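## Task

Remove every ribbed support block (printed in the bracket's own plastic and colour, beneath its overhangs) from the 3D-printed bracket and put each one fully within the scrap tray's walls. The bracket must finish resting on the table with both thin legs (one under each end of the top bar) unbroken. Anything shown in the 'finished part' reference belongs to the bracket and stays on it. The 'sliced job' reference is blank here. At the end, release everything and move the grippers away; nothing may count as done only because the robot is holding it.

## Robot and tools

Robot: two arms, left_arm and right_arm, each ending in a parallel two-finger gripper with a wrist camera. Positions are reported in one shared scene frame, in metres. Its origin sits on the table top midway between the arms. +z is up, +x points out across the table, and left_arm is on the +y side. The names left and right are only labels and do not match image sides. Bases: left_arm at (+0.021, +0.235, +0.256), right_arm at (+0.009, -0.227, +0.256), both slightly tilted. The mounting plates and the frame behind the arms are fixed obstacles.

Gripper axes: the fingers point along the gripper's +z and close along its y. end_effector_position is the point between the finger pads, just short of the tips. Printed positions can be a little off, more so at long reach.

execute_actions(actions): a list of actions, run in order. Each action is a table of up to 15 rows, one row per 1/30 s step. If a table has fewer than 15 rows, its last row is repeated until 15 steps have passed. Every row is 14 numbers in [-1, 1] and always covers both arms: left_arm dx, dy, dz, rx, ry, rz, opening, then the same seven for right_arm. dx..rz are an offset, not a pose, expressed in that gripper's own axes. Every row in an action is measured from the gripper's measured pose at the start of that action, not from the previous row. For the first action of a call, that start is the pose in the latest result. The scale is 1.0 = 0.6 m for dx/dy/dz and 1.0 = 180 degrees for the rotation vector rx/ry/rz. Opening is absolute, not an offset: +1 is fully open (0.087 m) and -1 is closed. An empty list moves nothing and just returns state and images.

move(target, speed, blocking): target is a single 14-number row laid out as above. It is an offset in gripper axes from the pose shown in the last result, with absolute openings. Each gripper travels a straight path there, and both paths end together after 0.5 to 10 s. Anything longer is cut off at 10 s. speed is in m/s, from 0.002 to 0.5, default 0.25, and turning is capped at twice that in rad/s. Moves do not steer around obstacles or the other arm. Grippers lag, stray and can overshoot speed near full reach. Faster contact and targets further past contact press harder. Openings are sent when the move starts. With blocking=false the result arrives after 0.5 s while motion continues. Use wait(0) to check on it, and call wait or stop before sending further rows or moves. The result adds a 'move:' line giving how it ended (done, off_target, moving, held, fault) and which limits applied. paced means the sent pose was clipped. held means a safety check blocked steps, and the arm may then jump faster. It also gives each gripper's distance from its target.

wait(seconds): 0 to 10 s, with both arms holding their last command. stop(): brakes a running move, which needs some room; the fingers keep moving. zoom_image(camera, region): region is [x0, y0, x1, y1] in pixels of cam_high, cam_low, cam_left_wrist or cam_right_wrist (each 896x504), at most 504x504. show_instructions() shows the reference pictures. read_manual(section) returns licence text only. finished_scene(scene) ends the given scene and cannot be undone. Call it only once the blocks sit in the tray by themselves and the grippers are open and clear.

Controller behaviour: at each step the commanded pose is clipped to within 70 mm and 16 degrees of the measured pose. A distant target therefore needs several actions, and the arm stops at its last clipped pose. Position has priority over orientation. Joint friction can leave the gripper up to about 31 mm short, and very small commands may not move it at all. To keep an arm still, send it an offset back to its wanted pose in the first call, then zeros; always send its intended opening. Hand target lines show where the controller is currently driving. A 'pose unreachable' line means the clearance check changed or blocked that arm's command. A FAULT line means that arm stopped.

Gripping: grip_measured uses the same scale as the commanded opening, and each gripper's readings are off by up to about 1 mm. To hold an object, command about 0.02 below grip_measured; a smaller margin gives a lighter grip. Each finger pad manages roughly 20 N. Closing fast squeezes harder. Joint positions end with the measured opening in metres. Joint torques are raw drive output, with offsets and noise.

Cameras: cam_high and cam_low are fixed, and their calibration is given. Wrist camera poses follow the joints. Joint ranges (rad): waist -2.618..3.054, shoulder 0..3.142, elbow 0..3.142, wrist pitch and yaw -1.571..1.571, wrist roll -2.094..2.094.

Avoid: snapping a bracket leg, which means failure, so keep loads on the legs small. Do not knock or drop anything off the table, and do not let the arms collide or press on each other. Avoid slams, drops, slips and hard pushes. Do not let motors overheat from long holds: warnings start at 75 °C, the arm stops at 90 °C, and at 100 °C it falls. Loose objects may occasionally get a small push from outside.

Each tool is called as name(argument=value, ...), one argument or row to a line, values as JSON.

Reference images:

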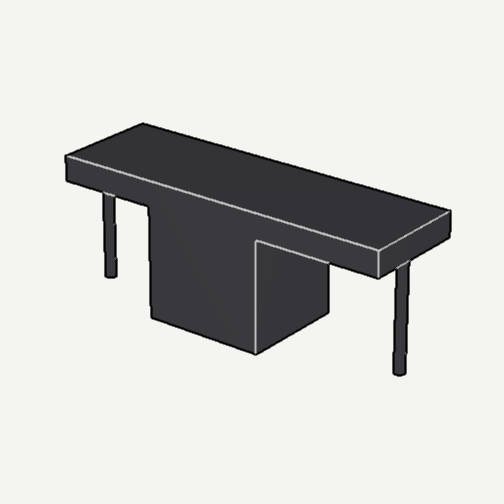

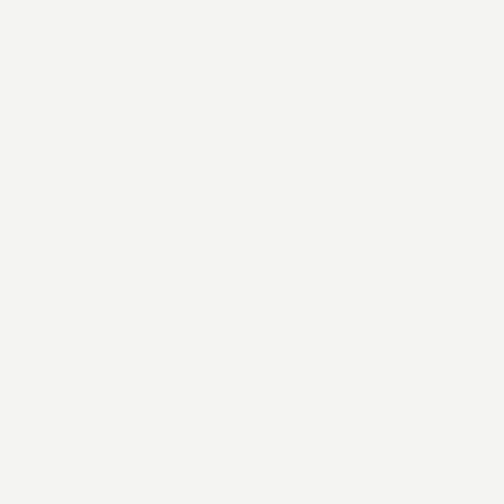

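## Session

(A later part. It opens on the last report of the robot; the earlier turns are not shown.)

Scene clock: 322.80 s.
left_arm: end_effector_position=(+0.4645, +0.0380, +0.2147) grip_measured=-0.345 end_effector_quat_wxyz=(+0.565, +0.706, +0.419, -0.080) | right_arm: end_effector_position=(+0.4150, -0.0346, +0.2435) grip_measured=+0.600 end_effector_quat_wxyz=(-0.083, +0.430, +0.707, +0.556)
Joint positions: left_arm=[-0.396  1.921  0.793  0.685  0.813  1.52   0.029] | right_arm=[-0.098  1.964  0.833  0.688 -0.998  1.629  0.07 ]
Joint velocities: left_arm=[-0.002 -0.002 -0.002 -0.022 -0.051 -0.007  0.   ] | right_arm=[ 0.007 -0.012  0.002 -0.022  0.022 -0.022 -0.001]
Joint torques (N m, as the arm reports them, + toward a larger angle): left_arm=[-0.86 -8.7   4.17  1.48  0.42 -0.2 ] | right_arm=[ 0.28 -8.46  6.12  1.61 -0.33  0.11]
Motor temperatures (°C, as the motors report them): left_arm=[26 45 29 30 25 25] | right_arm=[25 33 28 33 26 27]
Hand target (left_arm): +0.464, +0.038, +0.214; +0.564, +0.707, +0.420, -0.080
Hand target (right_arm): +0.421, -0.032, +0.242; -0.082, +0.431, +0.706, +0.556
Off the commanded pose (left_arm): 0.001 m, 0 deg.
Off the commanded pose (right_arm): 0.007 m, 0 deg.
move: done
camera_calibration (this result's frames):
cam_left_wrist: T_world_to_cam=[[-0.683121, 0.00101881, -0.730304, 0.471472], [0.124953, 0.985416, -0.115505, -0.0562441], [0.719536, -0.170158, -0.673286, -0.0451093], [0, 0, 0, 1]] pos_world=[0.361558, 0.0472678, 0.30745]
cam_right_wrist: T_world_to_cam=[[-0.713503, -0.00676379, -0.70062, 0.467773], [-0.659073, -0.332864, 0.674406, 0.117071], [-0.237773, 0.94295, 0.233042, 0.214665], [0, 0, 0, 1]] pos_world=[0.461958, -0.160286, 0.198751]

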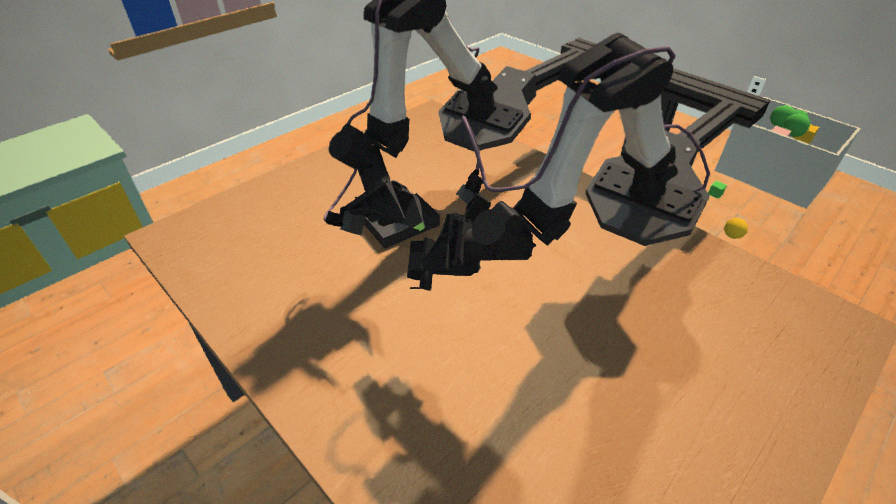

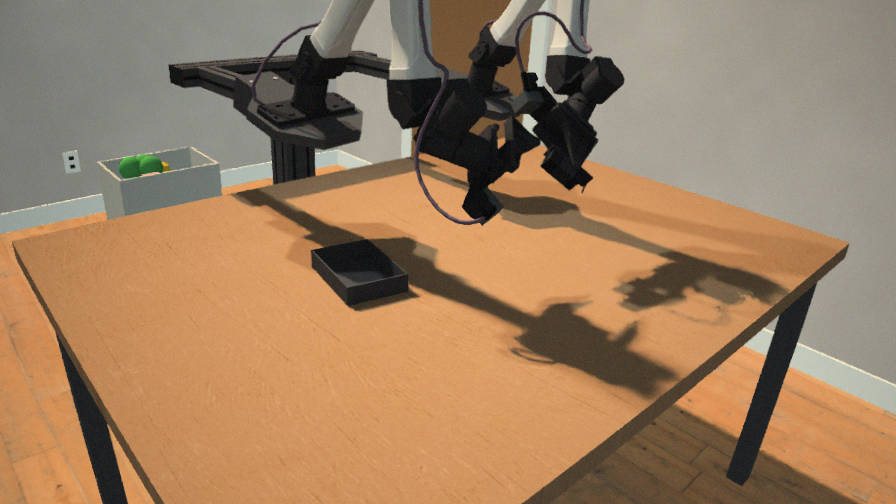

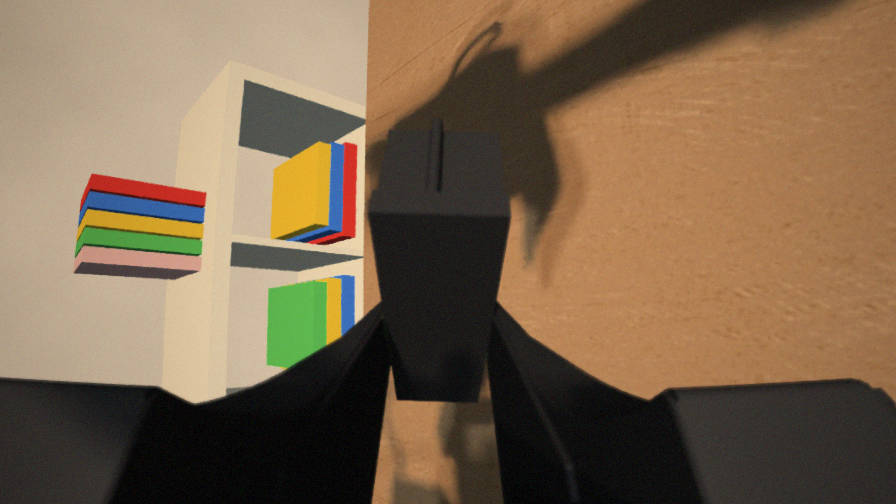

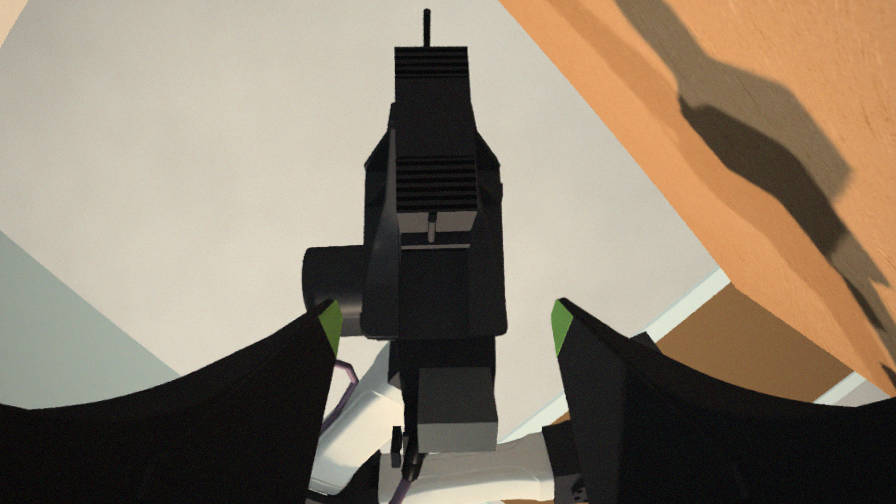

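move(
  target=[0, 0, 0, 0, 0, 0, -0.40, -0.0083, 0.0117, 0.0833, 0, 0, 0, 0.3],
  speed=0.05,
)

Scene clock: 338.97 s.
left_arm: end_effector_position=(+0.4645, +0.0380, +0.2147) grip_measured=-0.345 end_effector_quat_wxyz=(+0.565, +0.706, +0.419, -0.080) | right_arm: end_effector_position=(+0.4354, +0.0018, +0.2297) grip_measured=+0.300 end_effector_quat_wxyz=(-0.084, +0.428, +0.708, +0.555)
Joint positions: left_arm=[-0.396  1.921  0.793  0.685  0.813  1.52   0.029] | right_arm=[-0.003  2.064  0.944  0.725 -0.914  1.689  0.057]
Joint velocities: left_arm=[ 0.002 -0.012  0.002 -0.095  0.022  0.051 -0.   ] | right_arm=[-0.002  0.002 -0.012 -0.051 -0.066 -0.007 -0.   ]
Joint torques (N m, as the arm reports them, + toward a larger angle): left_arm=[-0.96 -8.72  4.14  1.52  0.44 -0.22] | right_arm=[ 0.6  -9.32  6.2   1.67 -0.29  0.06]
Motor temperatures (°C, as the motors report them): left_arm=[25 45 29 30 25 25] | right_arm=[25 35 29 34 25 27]
Hand target (left_arm): +0.465, +0.038, +0.215; +0.565, +0.706, +0.419, -0.080
Hand target (right_arm): +0.441, +0.006, +0.228; -0.083, +0.429, +0.707, +0.556
Off the commanded pose (left_arm): 0.000 m, 0 deg.
Off the commanded pose (right_arm): 0.007 m, 0 deg.
move: done
camera_calibration (this result's frames):
cam_left_wrist: T_world_to_cam=[[-0.683121, 0.00101881, -0.730304, 0.471472], [0.124953, 0.985416, -0.115505, -0.0562441], [0.719536, -0.170158, -0.673286, -0.0451093], [0, 0, 0, 1]] pos_world=[0.361558, 0.0472678, 0.30745]
cam_right_wrist: T_world_to_cam=[[-0.713496, -0.0109399, -0.700574, 0.47288], [-0.657626, -0.334558, 0.67498, 0.151214], [-0.241767, 0.942312, 0.231511, 0.190568], [0, 0, 0, 1]] pos_world=[0.482913, -0.123811, 0.185102]

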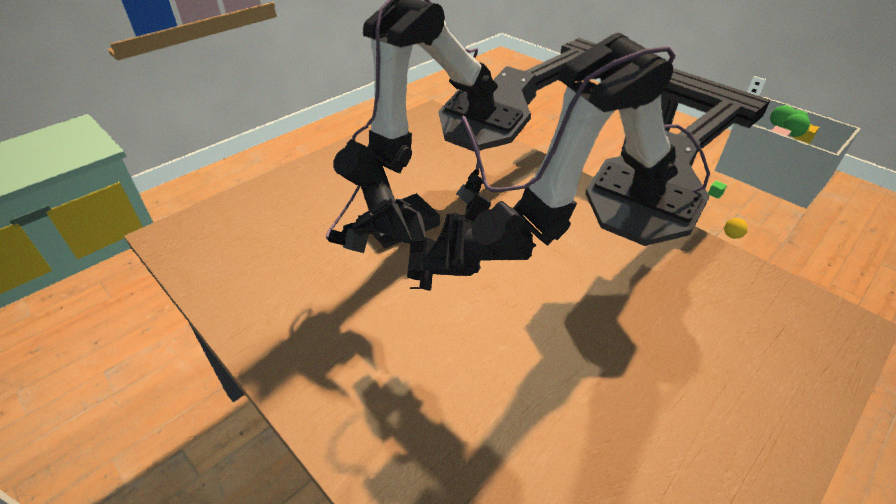

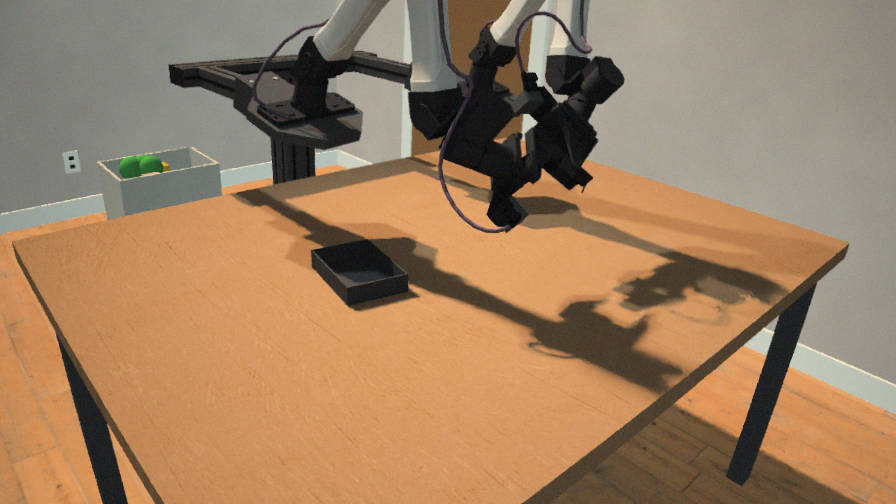

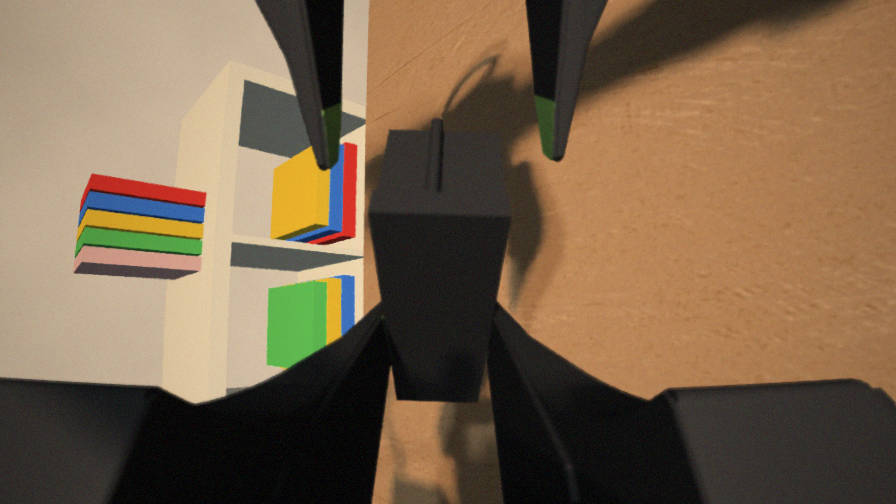

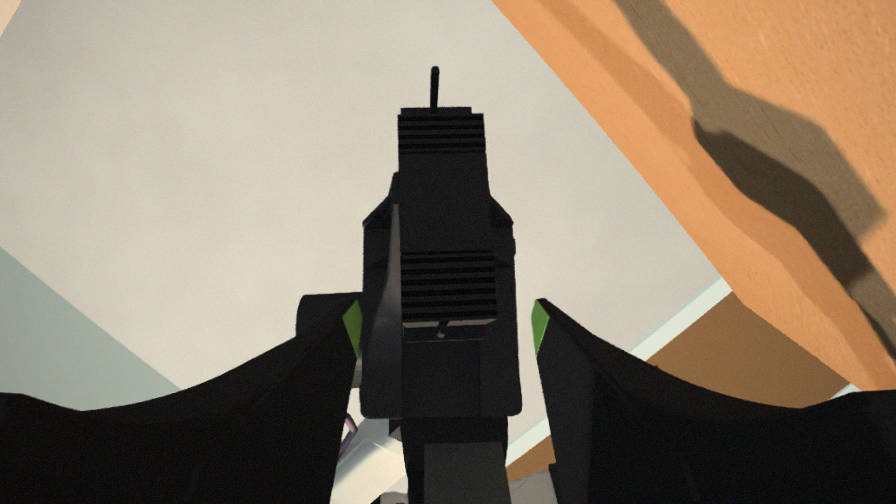

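move(
  target=[0, 0, 0, 0, 0, 0, -0.40, 0.0, 0.003, 0.032, 0, 0, 0, 0.1],
  speed=0.03,
)

Scene clock: 344.13 s.
left_arm: end_effector_position=(+0.4645, +0.0380, +0.2147) grip_measured=-0.345 end_effector_quat_wxyz=(+0.565, +0.706, +0.419, -0.080) | right_arm: end_effector_position=(+0.4386, +0.0135, +0.2261) grip_measured=+0.100 end_effector_quat_wxyz=(-0.085, +0.427, +0.710, +0.554)
Joint positions: left_arm=[-0.396  1.921  0.793  0.685  0.813  1.52   0.029] | right_arm=[ 0.026  2.087  0.971  0.731 -0.888  1.701  0.048]
Joint velocities: left_arm=[ 0.012 -0.017 -0.022 -0.022 -0.037  0.037  0.   ] | right_arm=[ 0.002  0.007 -0.012 -0.007 -0.066 -0.007  0.   ]
Joint torques (N m, as the arm reports them, + toward a larger angle): left_arm=[-0.87 -8.65  4.13  1.49  0.44 -0.21] | right_arm=[ 0.72 -9.39  6.28  1.66 -0.26  0.06]
Motor temperatures (°C, as the motors report them): left_arm=[25 45 29 31 25 25] | right_arm=[25 36 29 34 25 27]
Hand target (left_arm): +0.465, +0.038, +0.215; +0.565, +0.706, +0.419, -0.080
Hand target (right_arm): +0.443, +0.018, +0.224; -0.084, +0.428, +0.708, +0.555
Off the commanded pose (left_arm): 0.000 m, 0 deg.
Off the commanded pose (right_arm): 0.007 m, 0 deg.
move: done
camera_calibration (this result's frames):
cam_left_wrist: T_world_to_cam=[[-0.683121, 0.00101881, -0.730304, 0.471472], [0.124953, 0.985416, -0.115505, -0.0562441], [0.719536, -0.170158, -0.673286, -0.0451093], [0, 0, 0, 1]] pos_world=[0.361558, 0.0472678, 0.30745]
cam_right_wrist: T_world_to_cam=[[-0.713735, -0.0145422, -0.700265, 0.472809], [-0.656408, -0.334916, 0.675988, 0.158893], [-0.24436, 0.942136, 0.229496, 0.182699], [0, 0, 0, 1]] pos_world=[0.486403, -0.112036, 0.181753]

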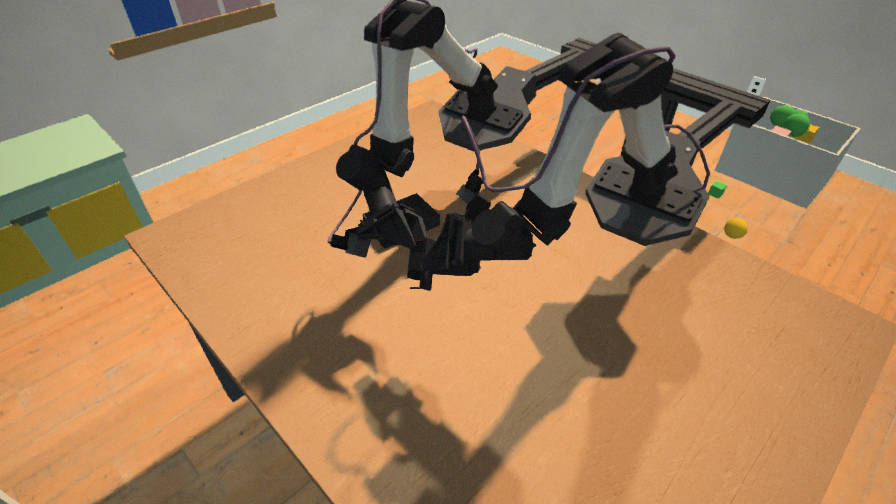

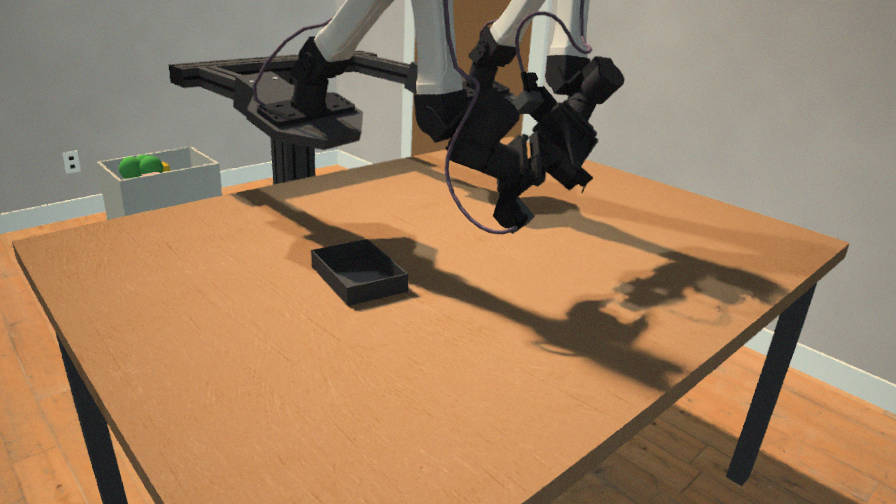

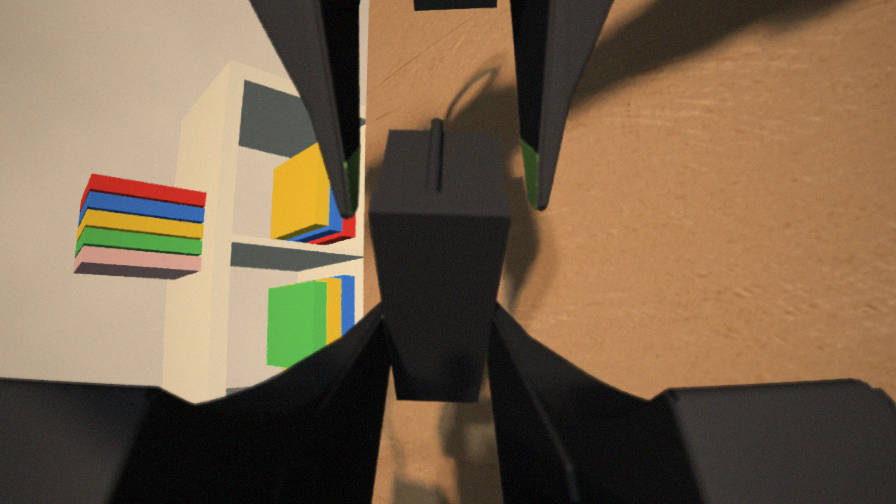

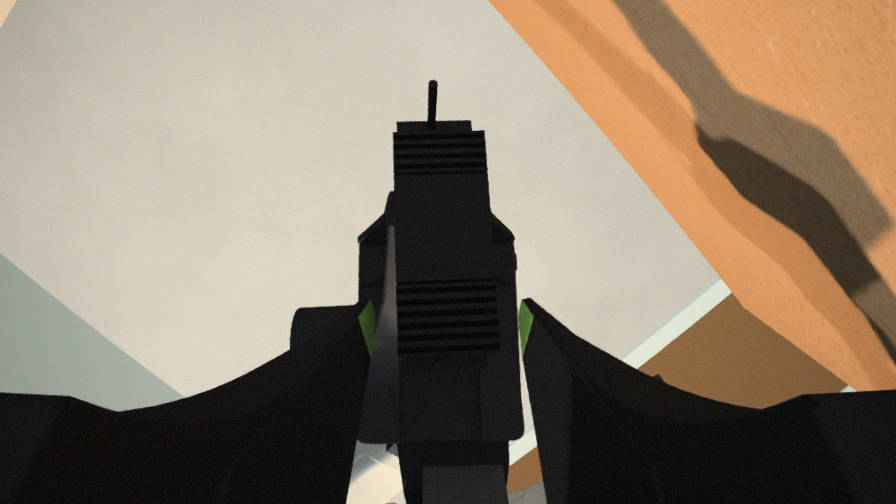

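zoom_image(
  camera="cam_left_wrist",
  region=[300, 80, 600, 260],
)

zoom_image(
  camera="cam_high",
  region=[370, 200, 490, 300],
)

Region (300, 80, 600, 260) of cam_left_wrist's 896x504 image, scaled by 1.680, with more detail than that image has; it fills the top 302 rows of this view, and the rest is white.

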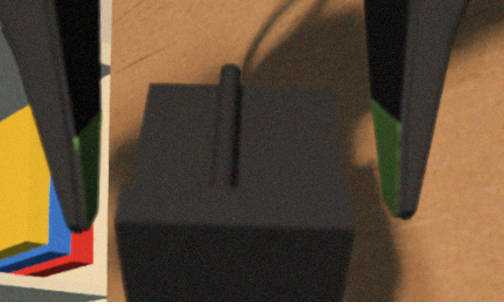

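Region (370, 200, 490, 300) of cam_high's 896x504 image, scaled by 4.200, with more detail than that image has.

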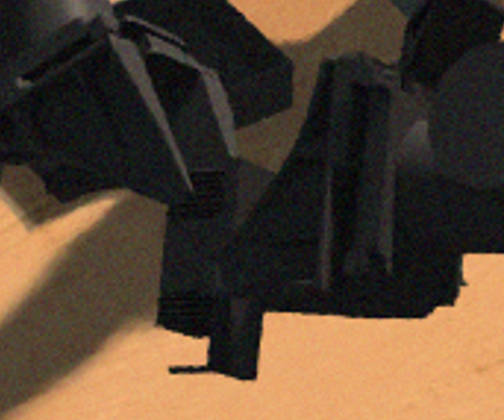

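execute_actions(
  actions=[
    [[0,0,0,0,0,0,-0.4,0,0,0,0,0,0,0.07],[0,0,0,0,0,0,-0.4,0,0,0,0,0,0,0.04],[0,0,0,0,0,0,-0.4,0,0,0,0,0,0,0.01],[0,0,0,0,0,0,-0.4,0,0,0,0,0,0,-0.02],[0,0,0,0,0,0,-0.4,0,0,0,0,0,0,-0.05],[0,0,0,0,0,0,-0.4,0,0,0,0,0,0,-0.08],[0,0,0,0,0,0,-0.4,0,0,0,0,0,0,-0.11],[0,0,0,0,0,0,-0.4,0,0,0,0,0,0,-0.14],[0,0,0,0,0,0,-0.4,0,0,0,0,0,0,-0.17],[0,0,0,0,0,0,-0.4,0,0,0,0,0,0,-0.19],[0,0,0,0,0,0,-0.4,0,0,0,0,0,0,-0.21],[0,0,0,0,0,0,-0.4,0,0,0,0,0,0,-0.23],[0,0,0,0,0,0,-0.4,0,0,0,0,0,0,-0.25],[0,0,0,0,0,0,-0.4,0,0,0,0,0,0,-0.26],[0,0,0,0,0,0,-0.4,0,0,0,0,0,0,-0.27]],
    [[0,0,0,0,0,0,-0.4,0,0,0,0,0,0,-0.28],[0,0,0,0,0,0,-0.4,0,0,0,0,0,0,-0.29],[0,0,0,0,0,0,-0.4,0,0,0,0,0,0,-0.30],[0,0,0,0,0,0,-0.4,0,0,0,0,0,0,-0.31],[0,0,0,0,0,0,-0.4,0,0,0,0,0,0,-0.32],[0,0,0,0,0,0,-0.4,0,0,0,0,0,0,-0.33],[0,0,0,0,0,0,-0.4,0,0,0,0,0,0,-0.34],[0,0,0,0,0,0,-0.4,0,0,0,0,0,0,-0.35],[0,0,0,0,0,0,-0.4,0,0,0,0,0,0,-0.36],[0,0,0,0,0,0,-0.4,0,0,0,0,0,0,-0.37],[0,0,0,0,0,0,-0.4,0,0,0,0,0,0,-0.38],[0,0,0,0,0,0,-0.4,0,0,0,0,0,0,-0.39],[0,0,0,0,0,0,-0.4,0,0,0,0,0,0,-0.40]],
  ],
)

Scene clock: 369.57 s.
left_arm: end_effector_position=(+0.4645, +0.0380, +0.2146) grip_measured=-0.345 end_effector_quat_wxyz=(+0.565, +0.706, +0.420, -0.080) | right_arm: end_effector_position=(+0.4389, +0.0135, +0.2261) grip_measured=-0.315 end_effector_quat_wxyz=(-0.084, +0.428, +0.709, +0.554)
Joint positions: left_arm=[-0.396  1.921  0.793  0.685  0.813  1.518  0.029] | right_arm=[ 0.026  2.087  0.971  0.731 -0.887  1.702  0.03 ]
Joint velocities: left_arm=[ 0.022 -0.007  0.007 -0.022 -0.037  0.022  0.001] | right_arm=[-0.007 -0.022 -0.002 -0.037 -0.051  0.037  0.001]
Joint torques (N m, as the arm reports them, + toward a larger angle): left_arm=[-0.88 -8.66  4.2   1.49  0.42 -0.22] | right_arm=[ -0.15 -10.91   4.33   1.62  -0.39  -0.01]
Motor temperatures (°C, as the motors report them): left_arm=[25 45 29 31 26 25] | right_arm=[25 38 30 35 25 27]
Hand target (left_arm): +0.464, +0.038, +0.215; +0.565, +0.706, +0.420, -0.080
Hand target (right_arm): +0.439, +0.013, +0.226; -0.084, +0.428, +0.709, +0.554
Off the commanded pose (left_arm): 0.000 m, 0 deg.
Off the commanded pose (right_arm): 0.000 m, 0 deg.
camera_calibration (this result's frames):
cam_left_wrist: T_world_to_cam=[[-0.683844, 0.000444267, -0.729628, 0.471637], [0.124445, 0.985418, -0.116036, -0.0558947], [0.718937, -0.170149, -0.673928, -0.0446938], [0, 0, 0, 1]] pos_world=[0.361614, 0.0472655, 0.307514]
cam_right_wrist: T_world_to_cam=[[-0.713594, -0.0138468, -0.700422, 0.47305], [-0.657065, -0.333569, 0.676016, 0.159394], [-0.243, 0.942624, 0.228935, 0.182371], [0, 0, 0, 1]] pos_world=[0.486614, -0.112188, 0.18183]

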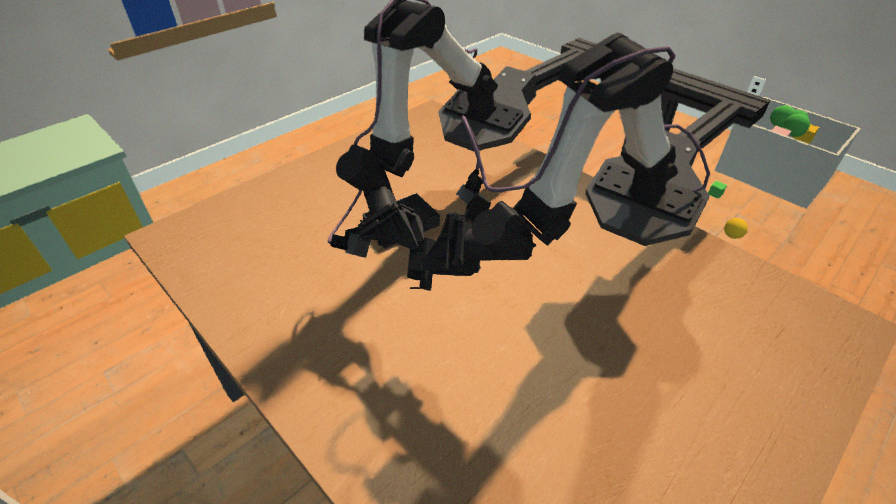

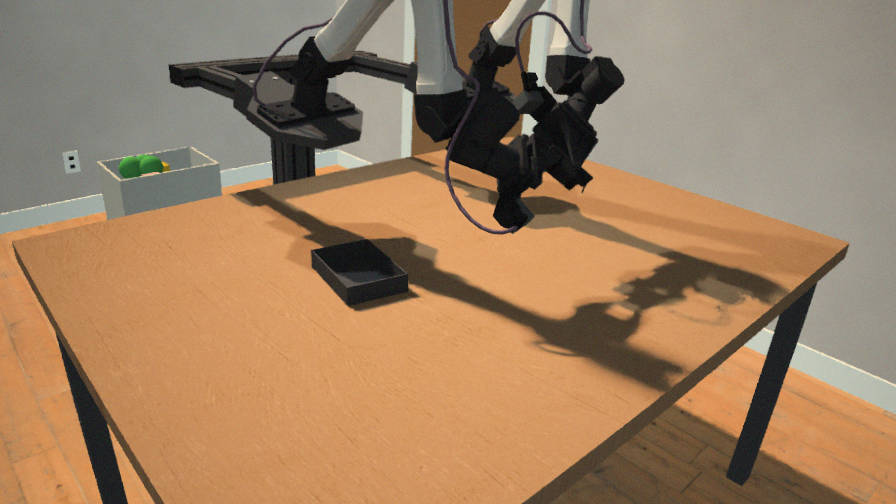

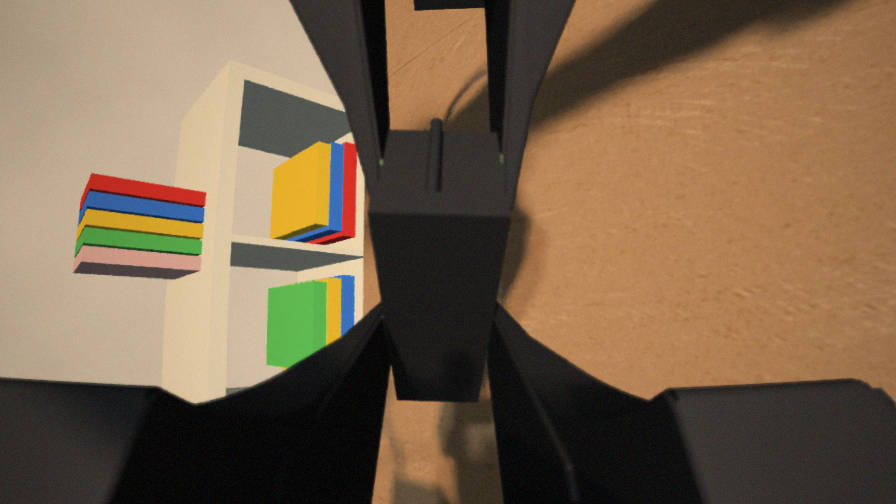

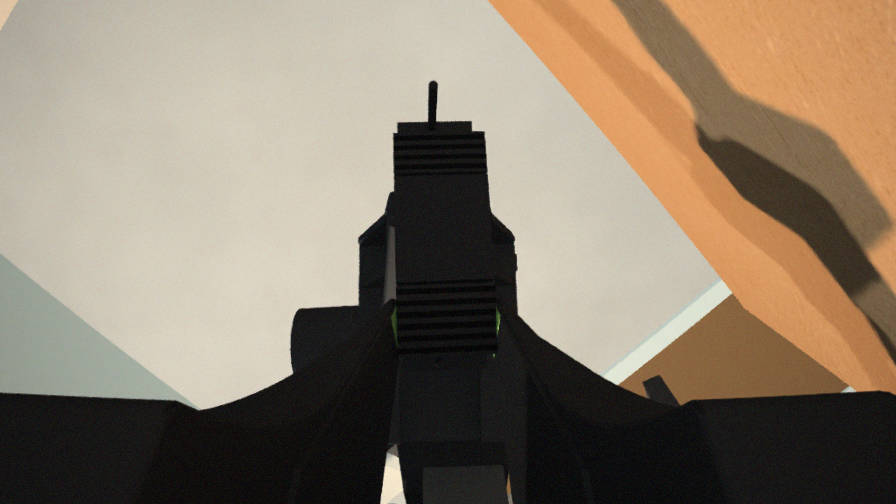

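move(
  target=[0, 0, 0, 0, 0, 0, -0.40, -0.0414, 0.0, -0.0112, 0, 0, 0, -0.40],
  speed=0.012,
)

Scene clock: 389.30 s.
left_arm: end_effector_position=(+0.4632, +0.0361, +0.2154) grip_measured=-0.345 end_effector_quat_wxyz=(+0.566, +0.706, +0.417, -0.084) | right_arm: end_effector_position=(+0.4390, +0.0097, +0.2258) grip_measured=-0.315 end_effector_quat_wxyz=(-0.105, +0.413, +0.708, +0.563)
Joint positions: left_arm=[-0.398  1.921  0.793  0.685  0.821  1.518  0.029] | right_arm=[ 0.006  2.118  1.006  0.717 -0.959  1.692  0.03 ]
Joint velocities: left_arm=[-0.007  0.012  0.007 -0.051 -0.007  0.022 -0.001] | right_arm=[ 0.002  0.012  0.007 -0.037  0.051  0.051 -0.   ]
Joint torques (N m, as the arm reports them, + toward a larger angle): left_arm=[-0.65 -8.64  4.16  1.5   0.35 -0.21] | right_arm=[-3.23 -9.3   6.25  1.39 -0.09 -0.24]
Motor temperatures (°C, as the motors report them): left_arm=[25 45 29 32 26 25] | right_arm=[25 41 29 36 25 27]
Hand target (left_arm): +0.464, +0.038, +0.215; +0.565, +0.706, +0.420, -0.080
Hand target (right_arm): +0.451, -0.005, +0.215; -0.084, +0.428, +0.709, +0.554
Off the commanded pose (left_arm): 0.002 m, 1 deg.
Off the commanded pose (right_arm): 0.023 m, 3 deg.
move: off_target (right_arm)
camera_calibration (this result's frames):
cam_left_wrist: T_world_to_cam=[[-0.684411, 0.00146556, -0.729095, 0.471482], [0.13196, 0.983732, -0.121895, -0.0558972], [0.717055, -0.179638, -0.67347, -0.0424837], [0, 0, 0, 1]] pos_world=[0.360527, 0.0466652, 0.308331]
cam_right_wrist: T_world_to_cam=[[-0.716615, -0.0195575, -0.697194, 0.473479], [-0.6386, -0.383543, 0.667147, 0.152706], [-0.280452, 0.923316, 0.262363, 0.195018], [0, 0, 0, 1]] pos_world=[0.491513, -0.112233, 0.177064]

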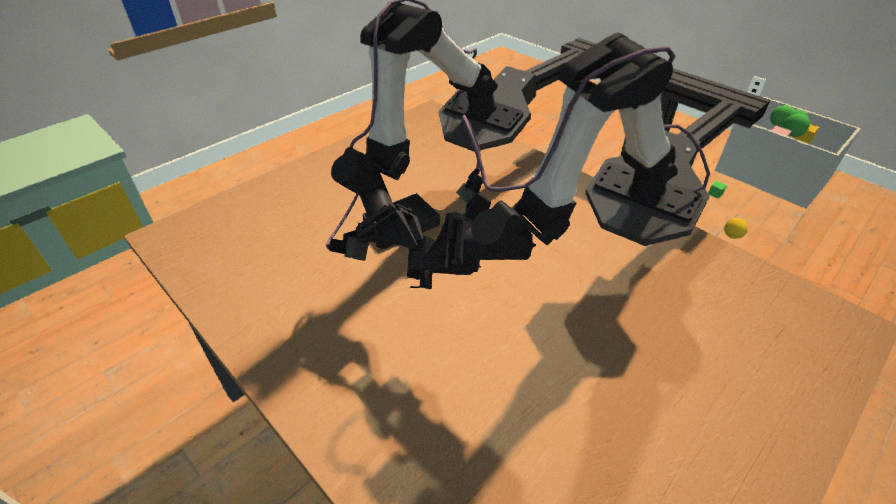

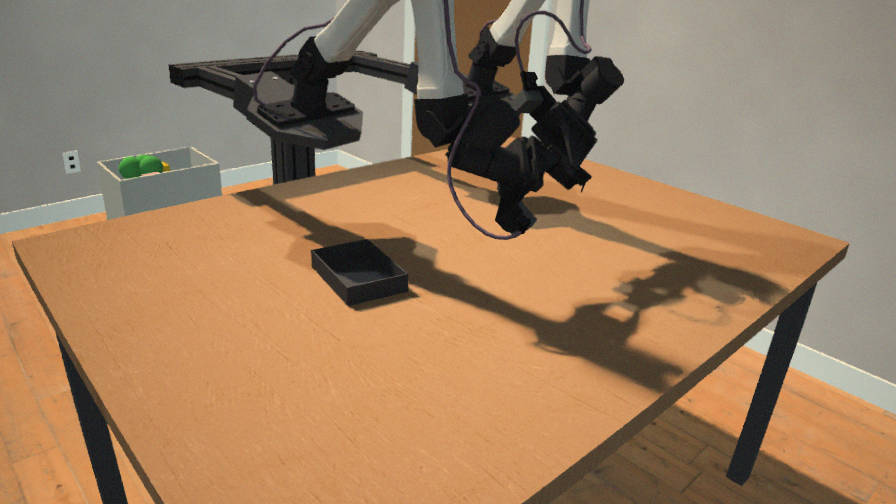

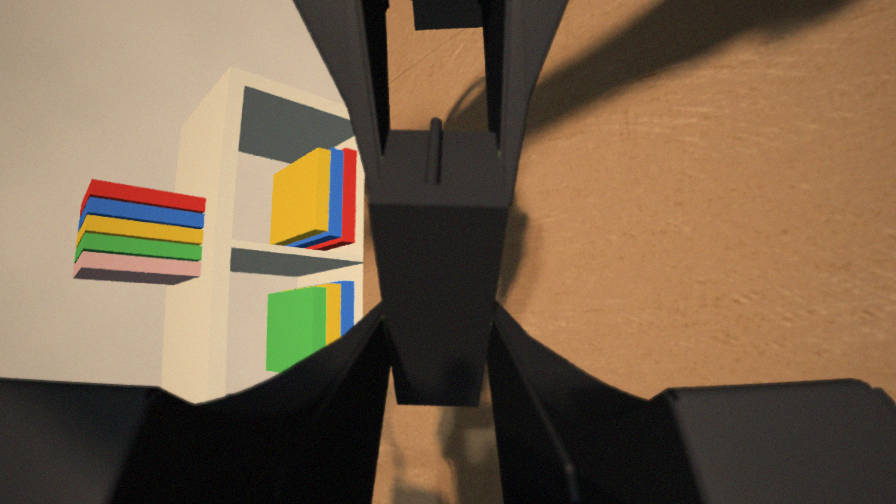

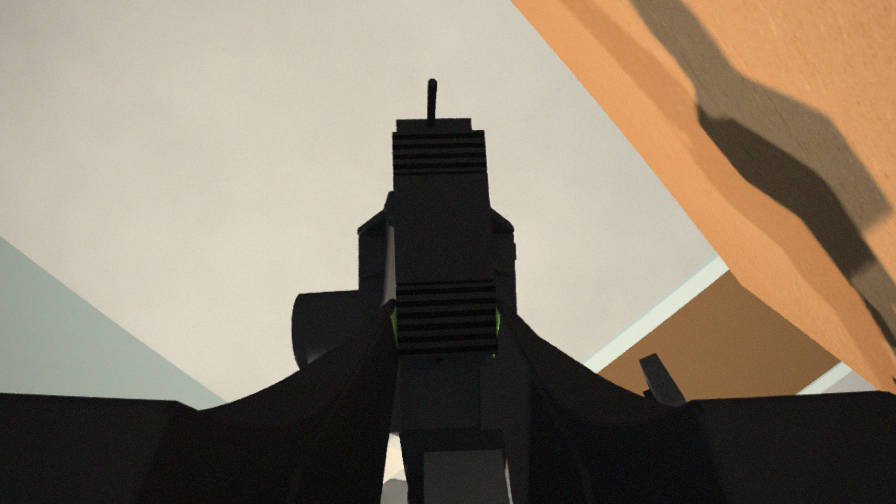

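execute_actions(
  actions=[
    [[0,0,0,0,0,0,-0.4,0,0,0,0,0,0,-0.40],[0,0,0,0,0,0,-0.4,0,0,0,0,0,0,-0.40],[0,0,0,0,0,0,-0.4,0,0,0,0,0,0,-0.40],[0,0,0,0,0,0,-0.4,0,0,0,0,0,0,-0.36],[0,0,0,0,0,0,-0.4,0,0,0,0,0,0,-0.32],[0,0,0,0,0,0,-0.4,0,0,0,0,0,0,-0.26],[0,0,0,0,0,0,-0.4,0,0,0,0,0,0,-0.18],[0,0,0,0,0,0,-0.4,0,0,0,0,0,0,-0.08],[0,0,0,0,0,0,-0.4,0,0,0,0,0,0,0.05],[0,0,0,0,0,0,-0.4,0,0,0,0,0,0,0.2],[0,0,0,0,0,0,-0.4,0,0,0,0,0,0,0.3]],
  ],
)

move(
  target=[0, 0, 0, 0, 0, 0, -0.40, -0.03, 0.0, -0.17, 0, 0, 0, 0.3],
  speed=0.15,
)

Scene clock: 503.37 s.
left_arm: end_effector_position=(+0.4632, +0.0361, +0.2154) grip_measured=-0.345 end_effector_quat_wxyz=(+0.566, +0.706, +0.417, -0.084) | right_arm: end_effector_position=(+0.4385, +0.0103, +0.2262) grip_measured=+0.299 end_effector_quat_wxyz=(-0.107, +0.413, +0.708, +0.563)
Joint positions: left_arm=[-0.398  1.921  0.793  0.685  0.821  1.518  0.029] | right_arm=[ 0.007  2.118  1.007  0.717 -0.961  1.694  0.057]
Joint velocities: left_arm=[-0.002 -0.017 -0.002  0.051 -0.007 -0.051 -0.   ] | right_arm=[ 0.002 -0.012 -0.007 -0.051 -0.037  0.007  0.   ]
Joint torques (N m, as the arm reports them, + toward a larger angle): left_arm=[-0.88 -8.72  4.21  1.48  0.43 -0.2 ] | right_arm=[ -0.27 -11.14   4.21   1.6   -0.36  -0.03]
Motor temperatures (°C, as the motors report them): left_arm=[25 46 30 34 25 25] | right_arm=[26 42 31 36 25 27]
Hand target (left_arm): +0.463, +0.036, +0.215; +0.566, +0.706, +0.417, -0.084
Hand target (right_arm): +0.439, +0.010, +0.226; -0.105, +0.413, +0.708, +0.563
Off the commanded pose (left_arm): 0.000 m, 0 deg.
Off the commanded pose (right_arm): 0.001 m, 0 deg.
camera_calibration (this result's frames):
cam_left_wrist: T_world_to_cam=[[-0.684411, 0.00146556, -0.729095, 0.471482], [0.13196, 0.983732, -0.121895, -0.0558972], [0.717055, -0.179638, -0.67347, -0.0424837], [0, 0, 0, 1]] pos_world=[0.360527, 0.0466652, 0.308331]
cam_right_wrist: T_world_to_cam=[[-0.718634, -0.0192148, -0.695123, 0.47385], [-0.635868, -0.386484, 0.668059, 0.151022], [-0.28149, 0.922096, 0.265523, 0.193998], [0, 0, 0, 1]] pos_world=[0.491163, -0.111412, 0.176982]

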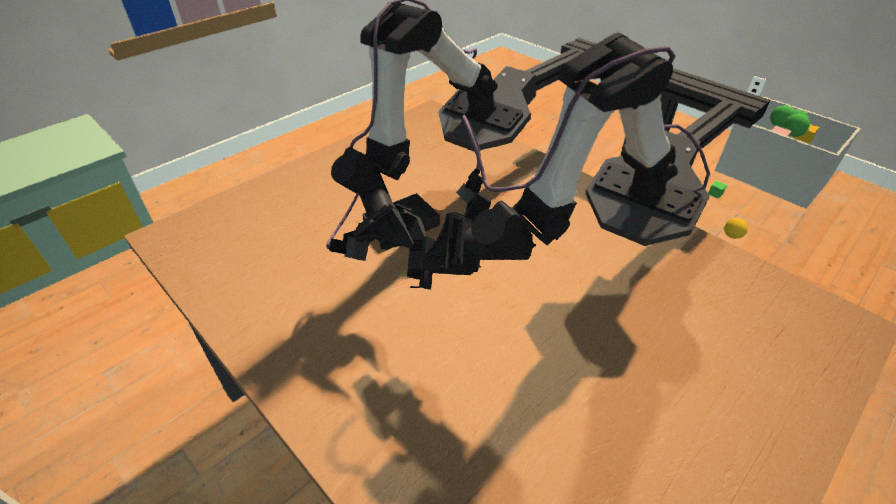

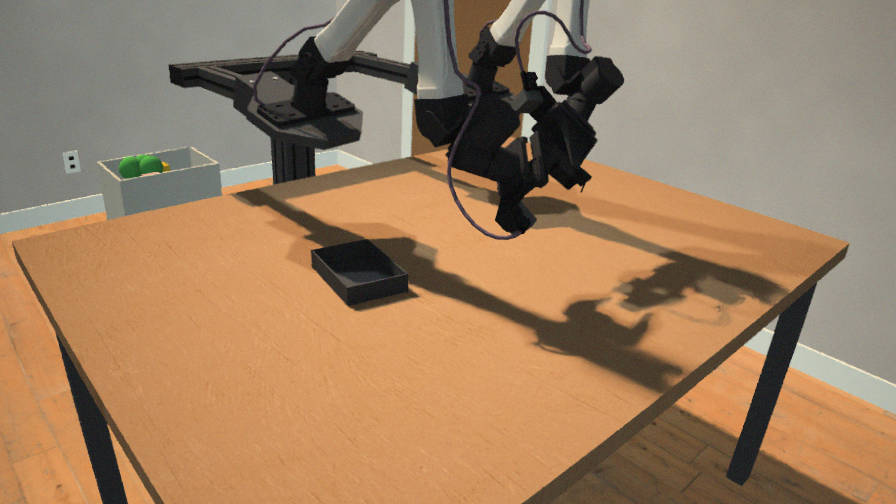

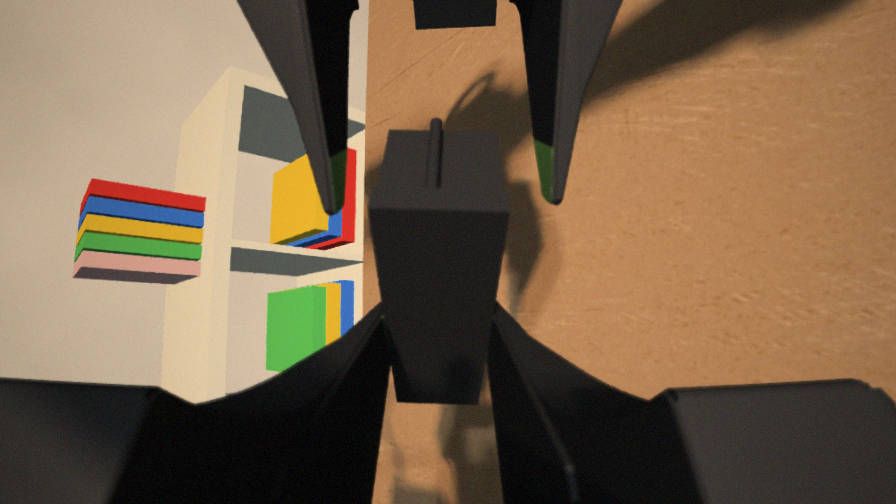

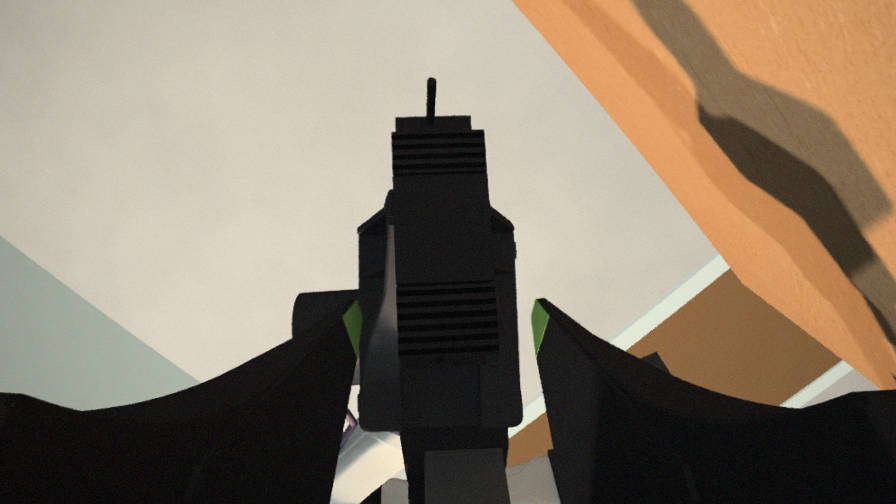

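Scene clock: 504.80 s.
left_arm: end_effector_position=(+0.4632, +0.0361, +0.2154) grip_measured=-0.345 end_effector_quat_wxyz=(+0.566, +0.706, +0.417, -0.084) | right_arm: end_effector_position=(+0.4222, -0.0872, +0.2482) grip_measured=+0.300 end_effector_quat_wxyz=(-0.103, +0.412, +0.709, +0.564)
Joint positions: left_arm=[-0.398  1.921  0.793  0.685  0.821  1.518  0.029] | right_arm=[-0.253  1.986  0.95   0.413 -1.186  1.428  0.057]
Joint velocities: left_arm=[-0.012 -0.012  0.012  0.051 -0.037 -0.066 -0.001] | right_arm=[-0.012 -0.007  0.007 -0.037 -0.037  0.051  0.001]
Joint torques (N m, as the arm reports them, + toward a larger angle): left_arm=[-0.85 -8.64  4.12  1.49  0.43 -0.22] | right_arm=[ -1.41 -11.31   3.53   1.14  -0.62  -0.09]
Motor temperatures (°C, as the motors report them): left_arm=[25 46 30 34 26 25] | right_arm=[26 42 31 35 25 27]
Hand target (left_arm): +0.463, +0.036, +0.215; +0.566, +0.706, +0.417, -0.084
Hand target (right_arm): +0.418, -0.088, +0.250; -0.107, +0.413, +0.708, +0.563
Off the commanded pose (left_arm): 0.000 m, 0 deg.
Off the commanded pose (right_arm): 0.005 m, 0 deg.
move: done
camera_calibration (this result's frames):
cam_left_wrist: T_world_to_cam=[[-0.684411, 0.00146556, -0.729095, 0.471482], [0.13196, 0.983732, -0.121895, -0.0558972], [0.717055, -0.179638, -0.67347, -0.0424837], [0, 0, 0, 1]] pos_world=[0.360527, 0.0466652, 0.308331]
cam_right_wrist: T_world_to_cam=[[-0.713507, -0.0197897, -0.700368, 0.474599], [-0.641586, -0.38324, 0.664451, 0.0918912], [-0.281559, 0.923437, 0.260748, 0.274814], [0, 0, 0, 1]] pos_world=[0.474962, -0.209165, 0.19968]

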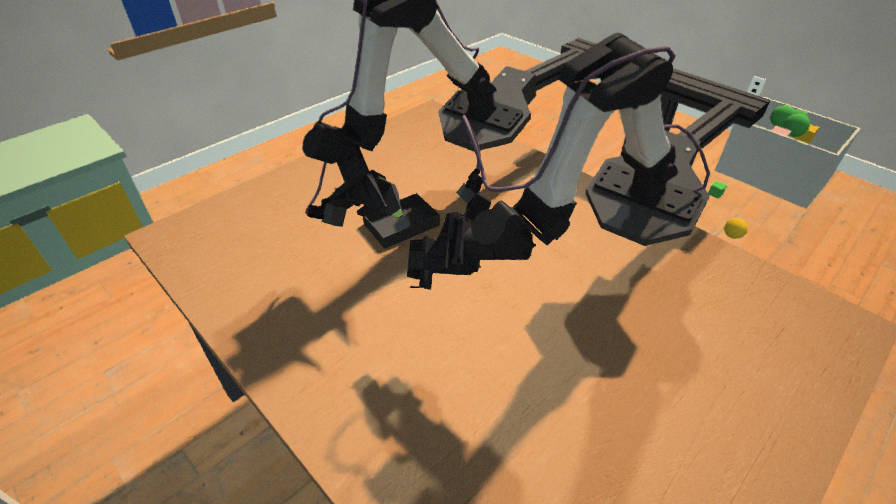

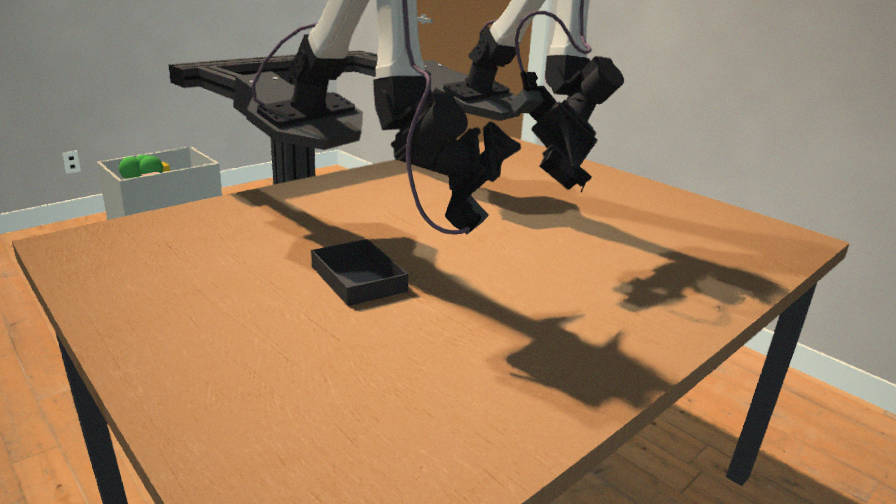

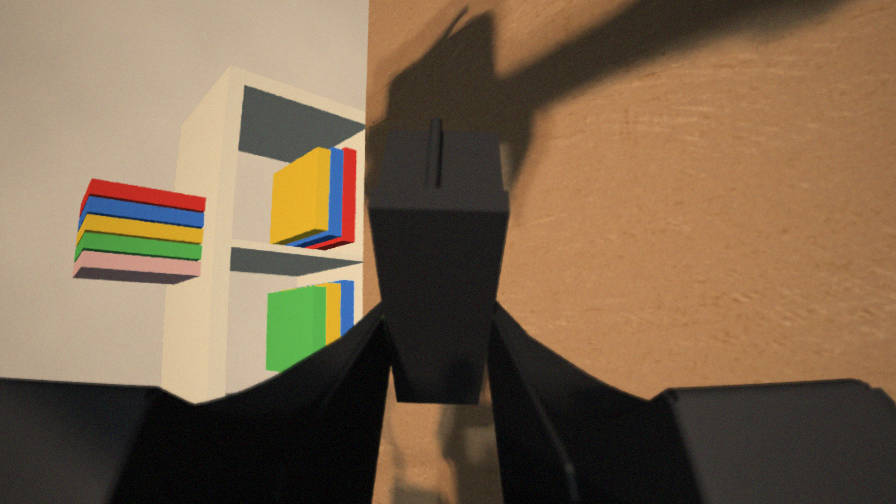

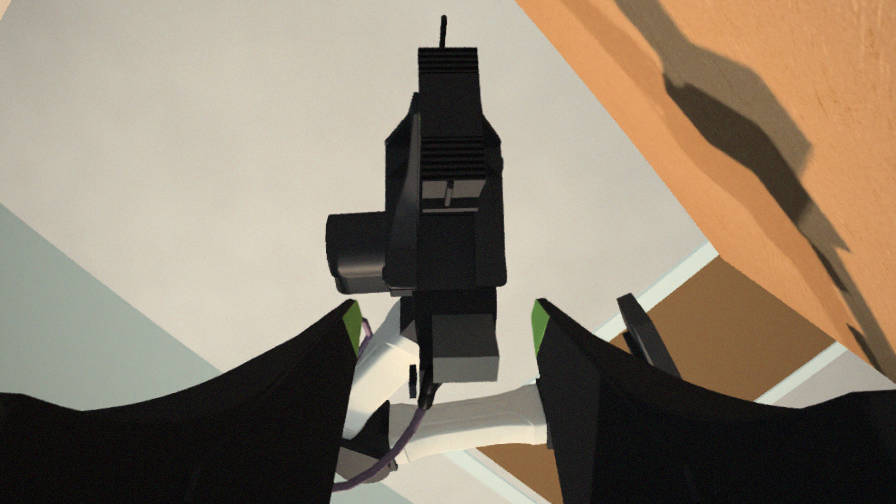

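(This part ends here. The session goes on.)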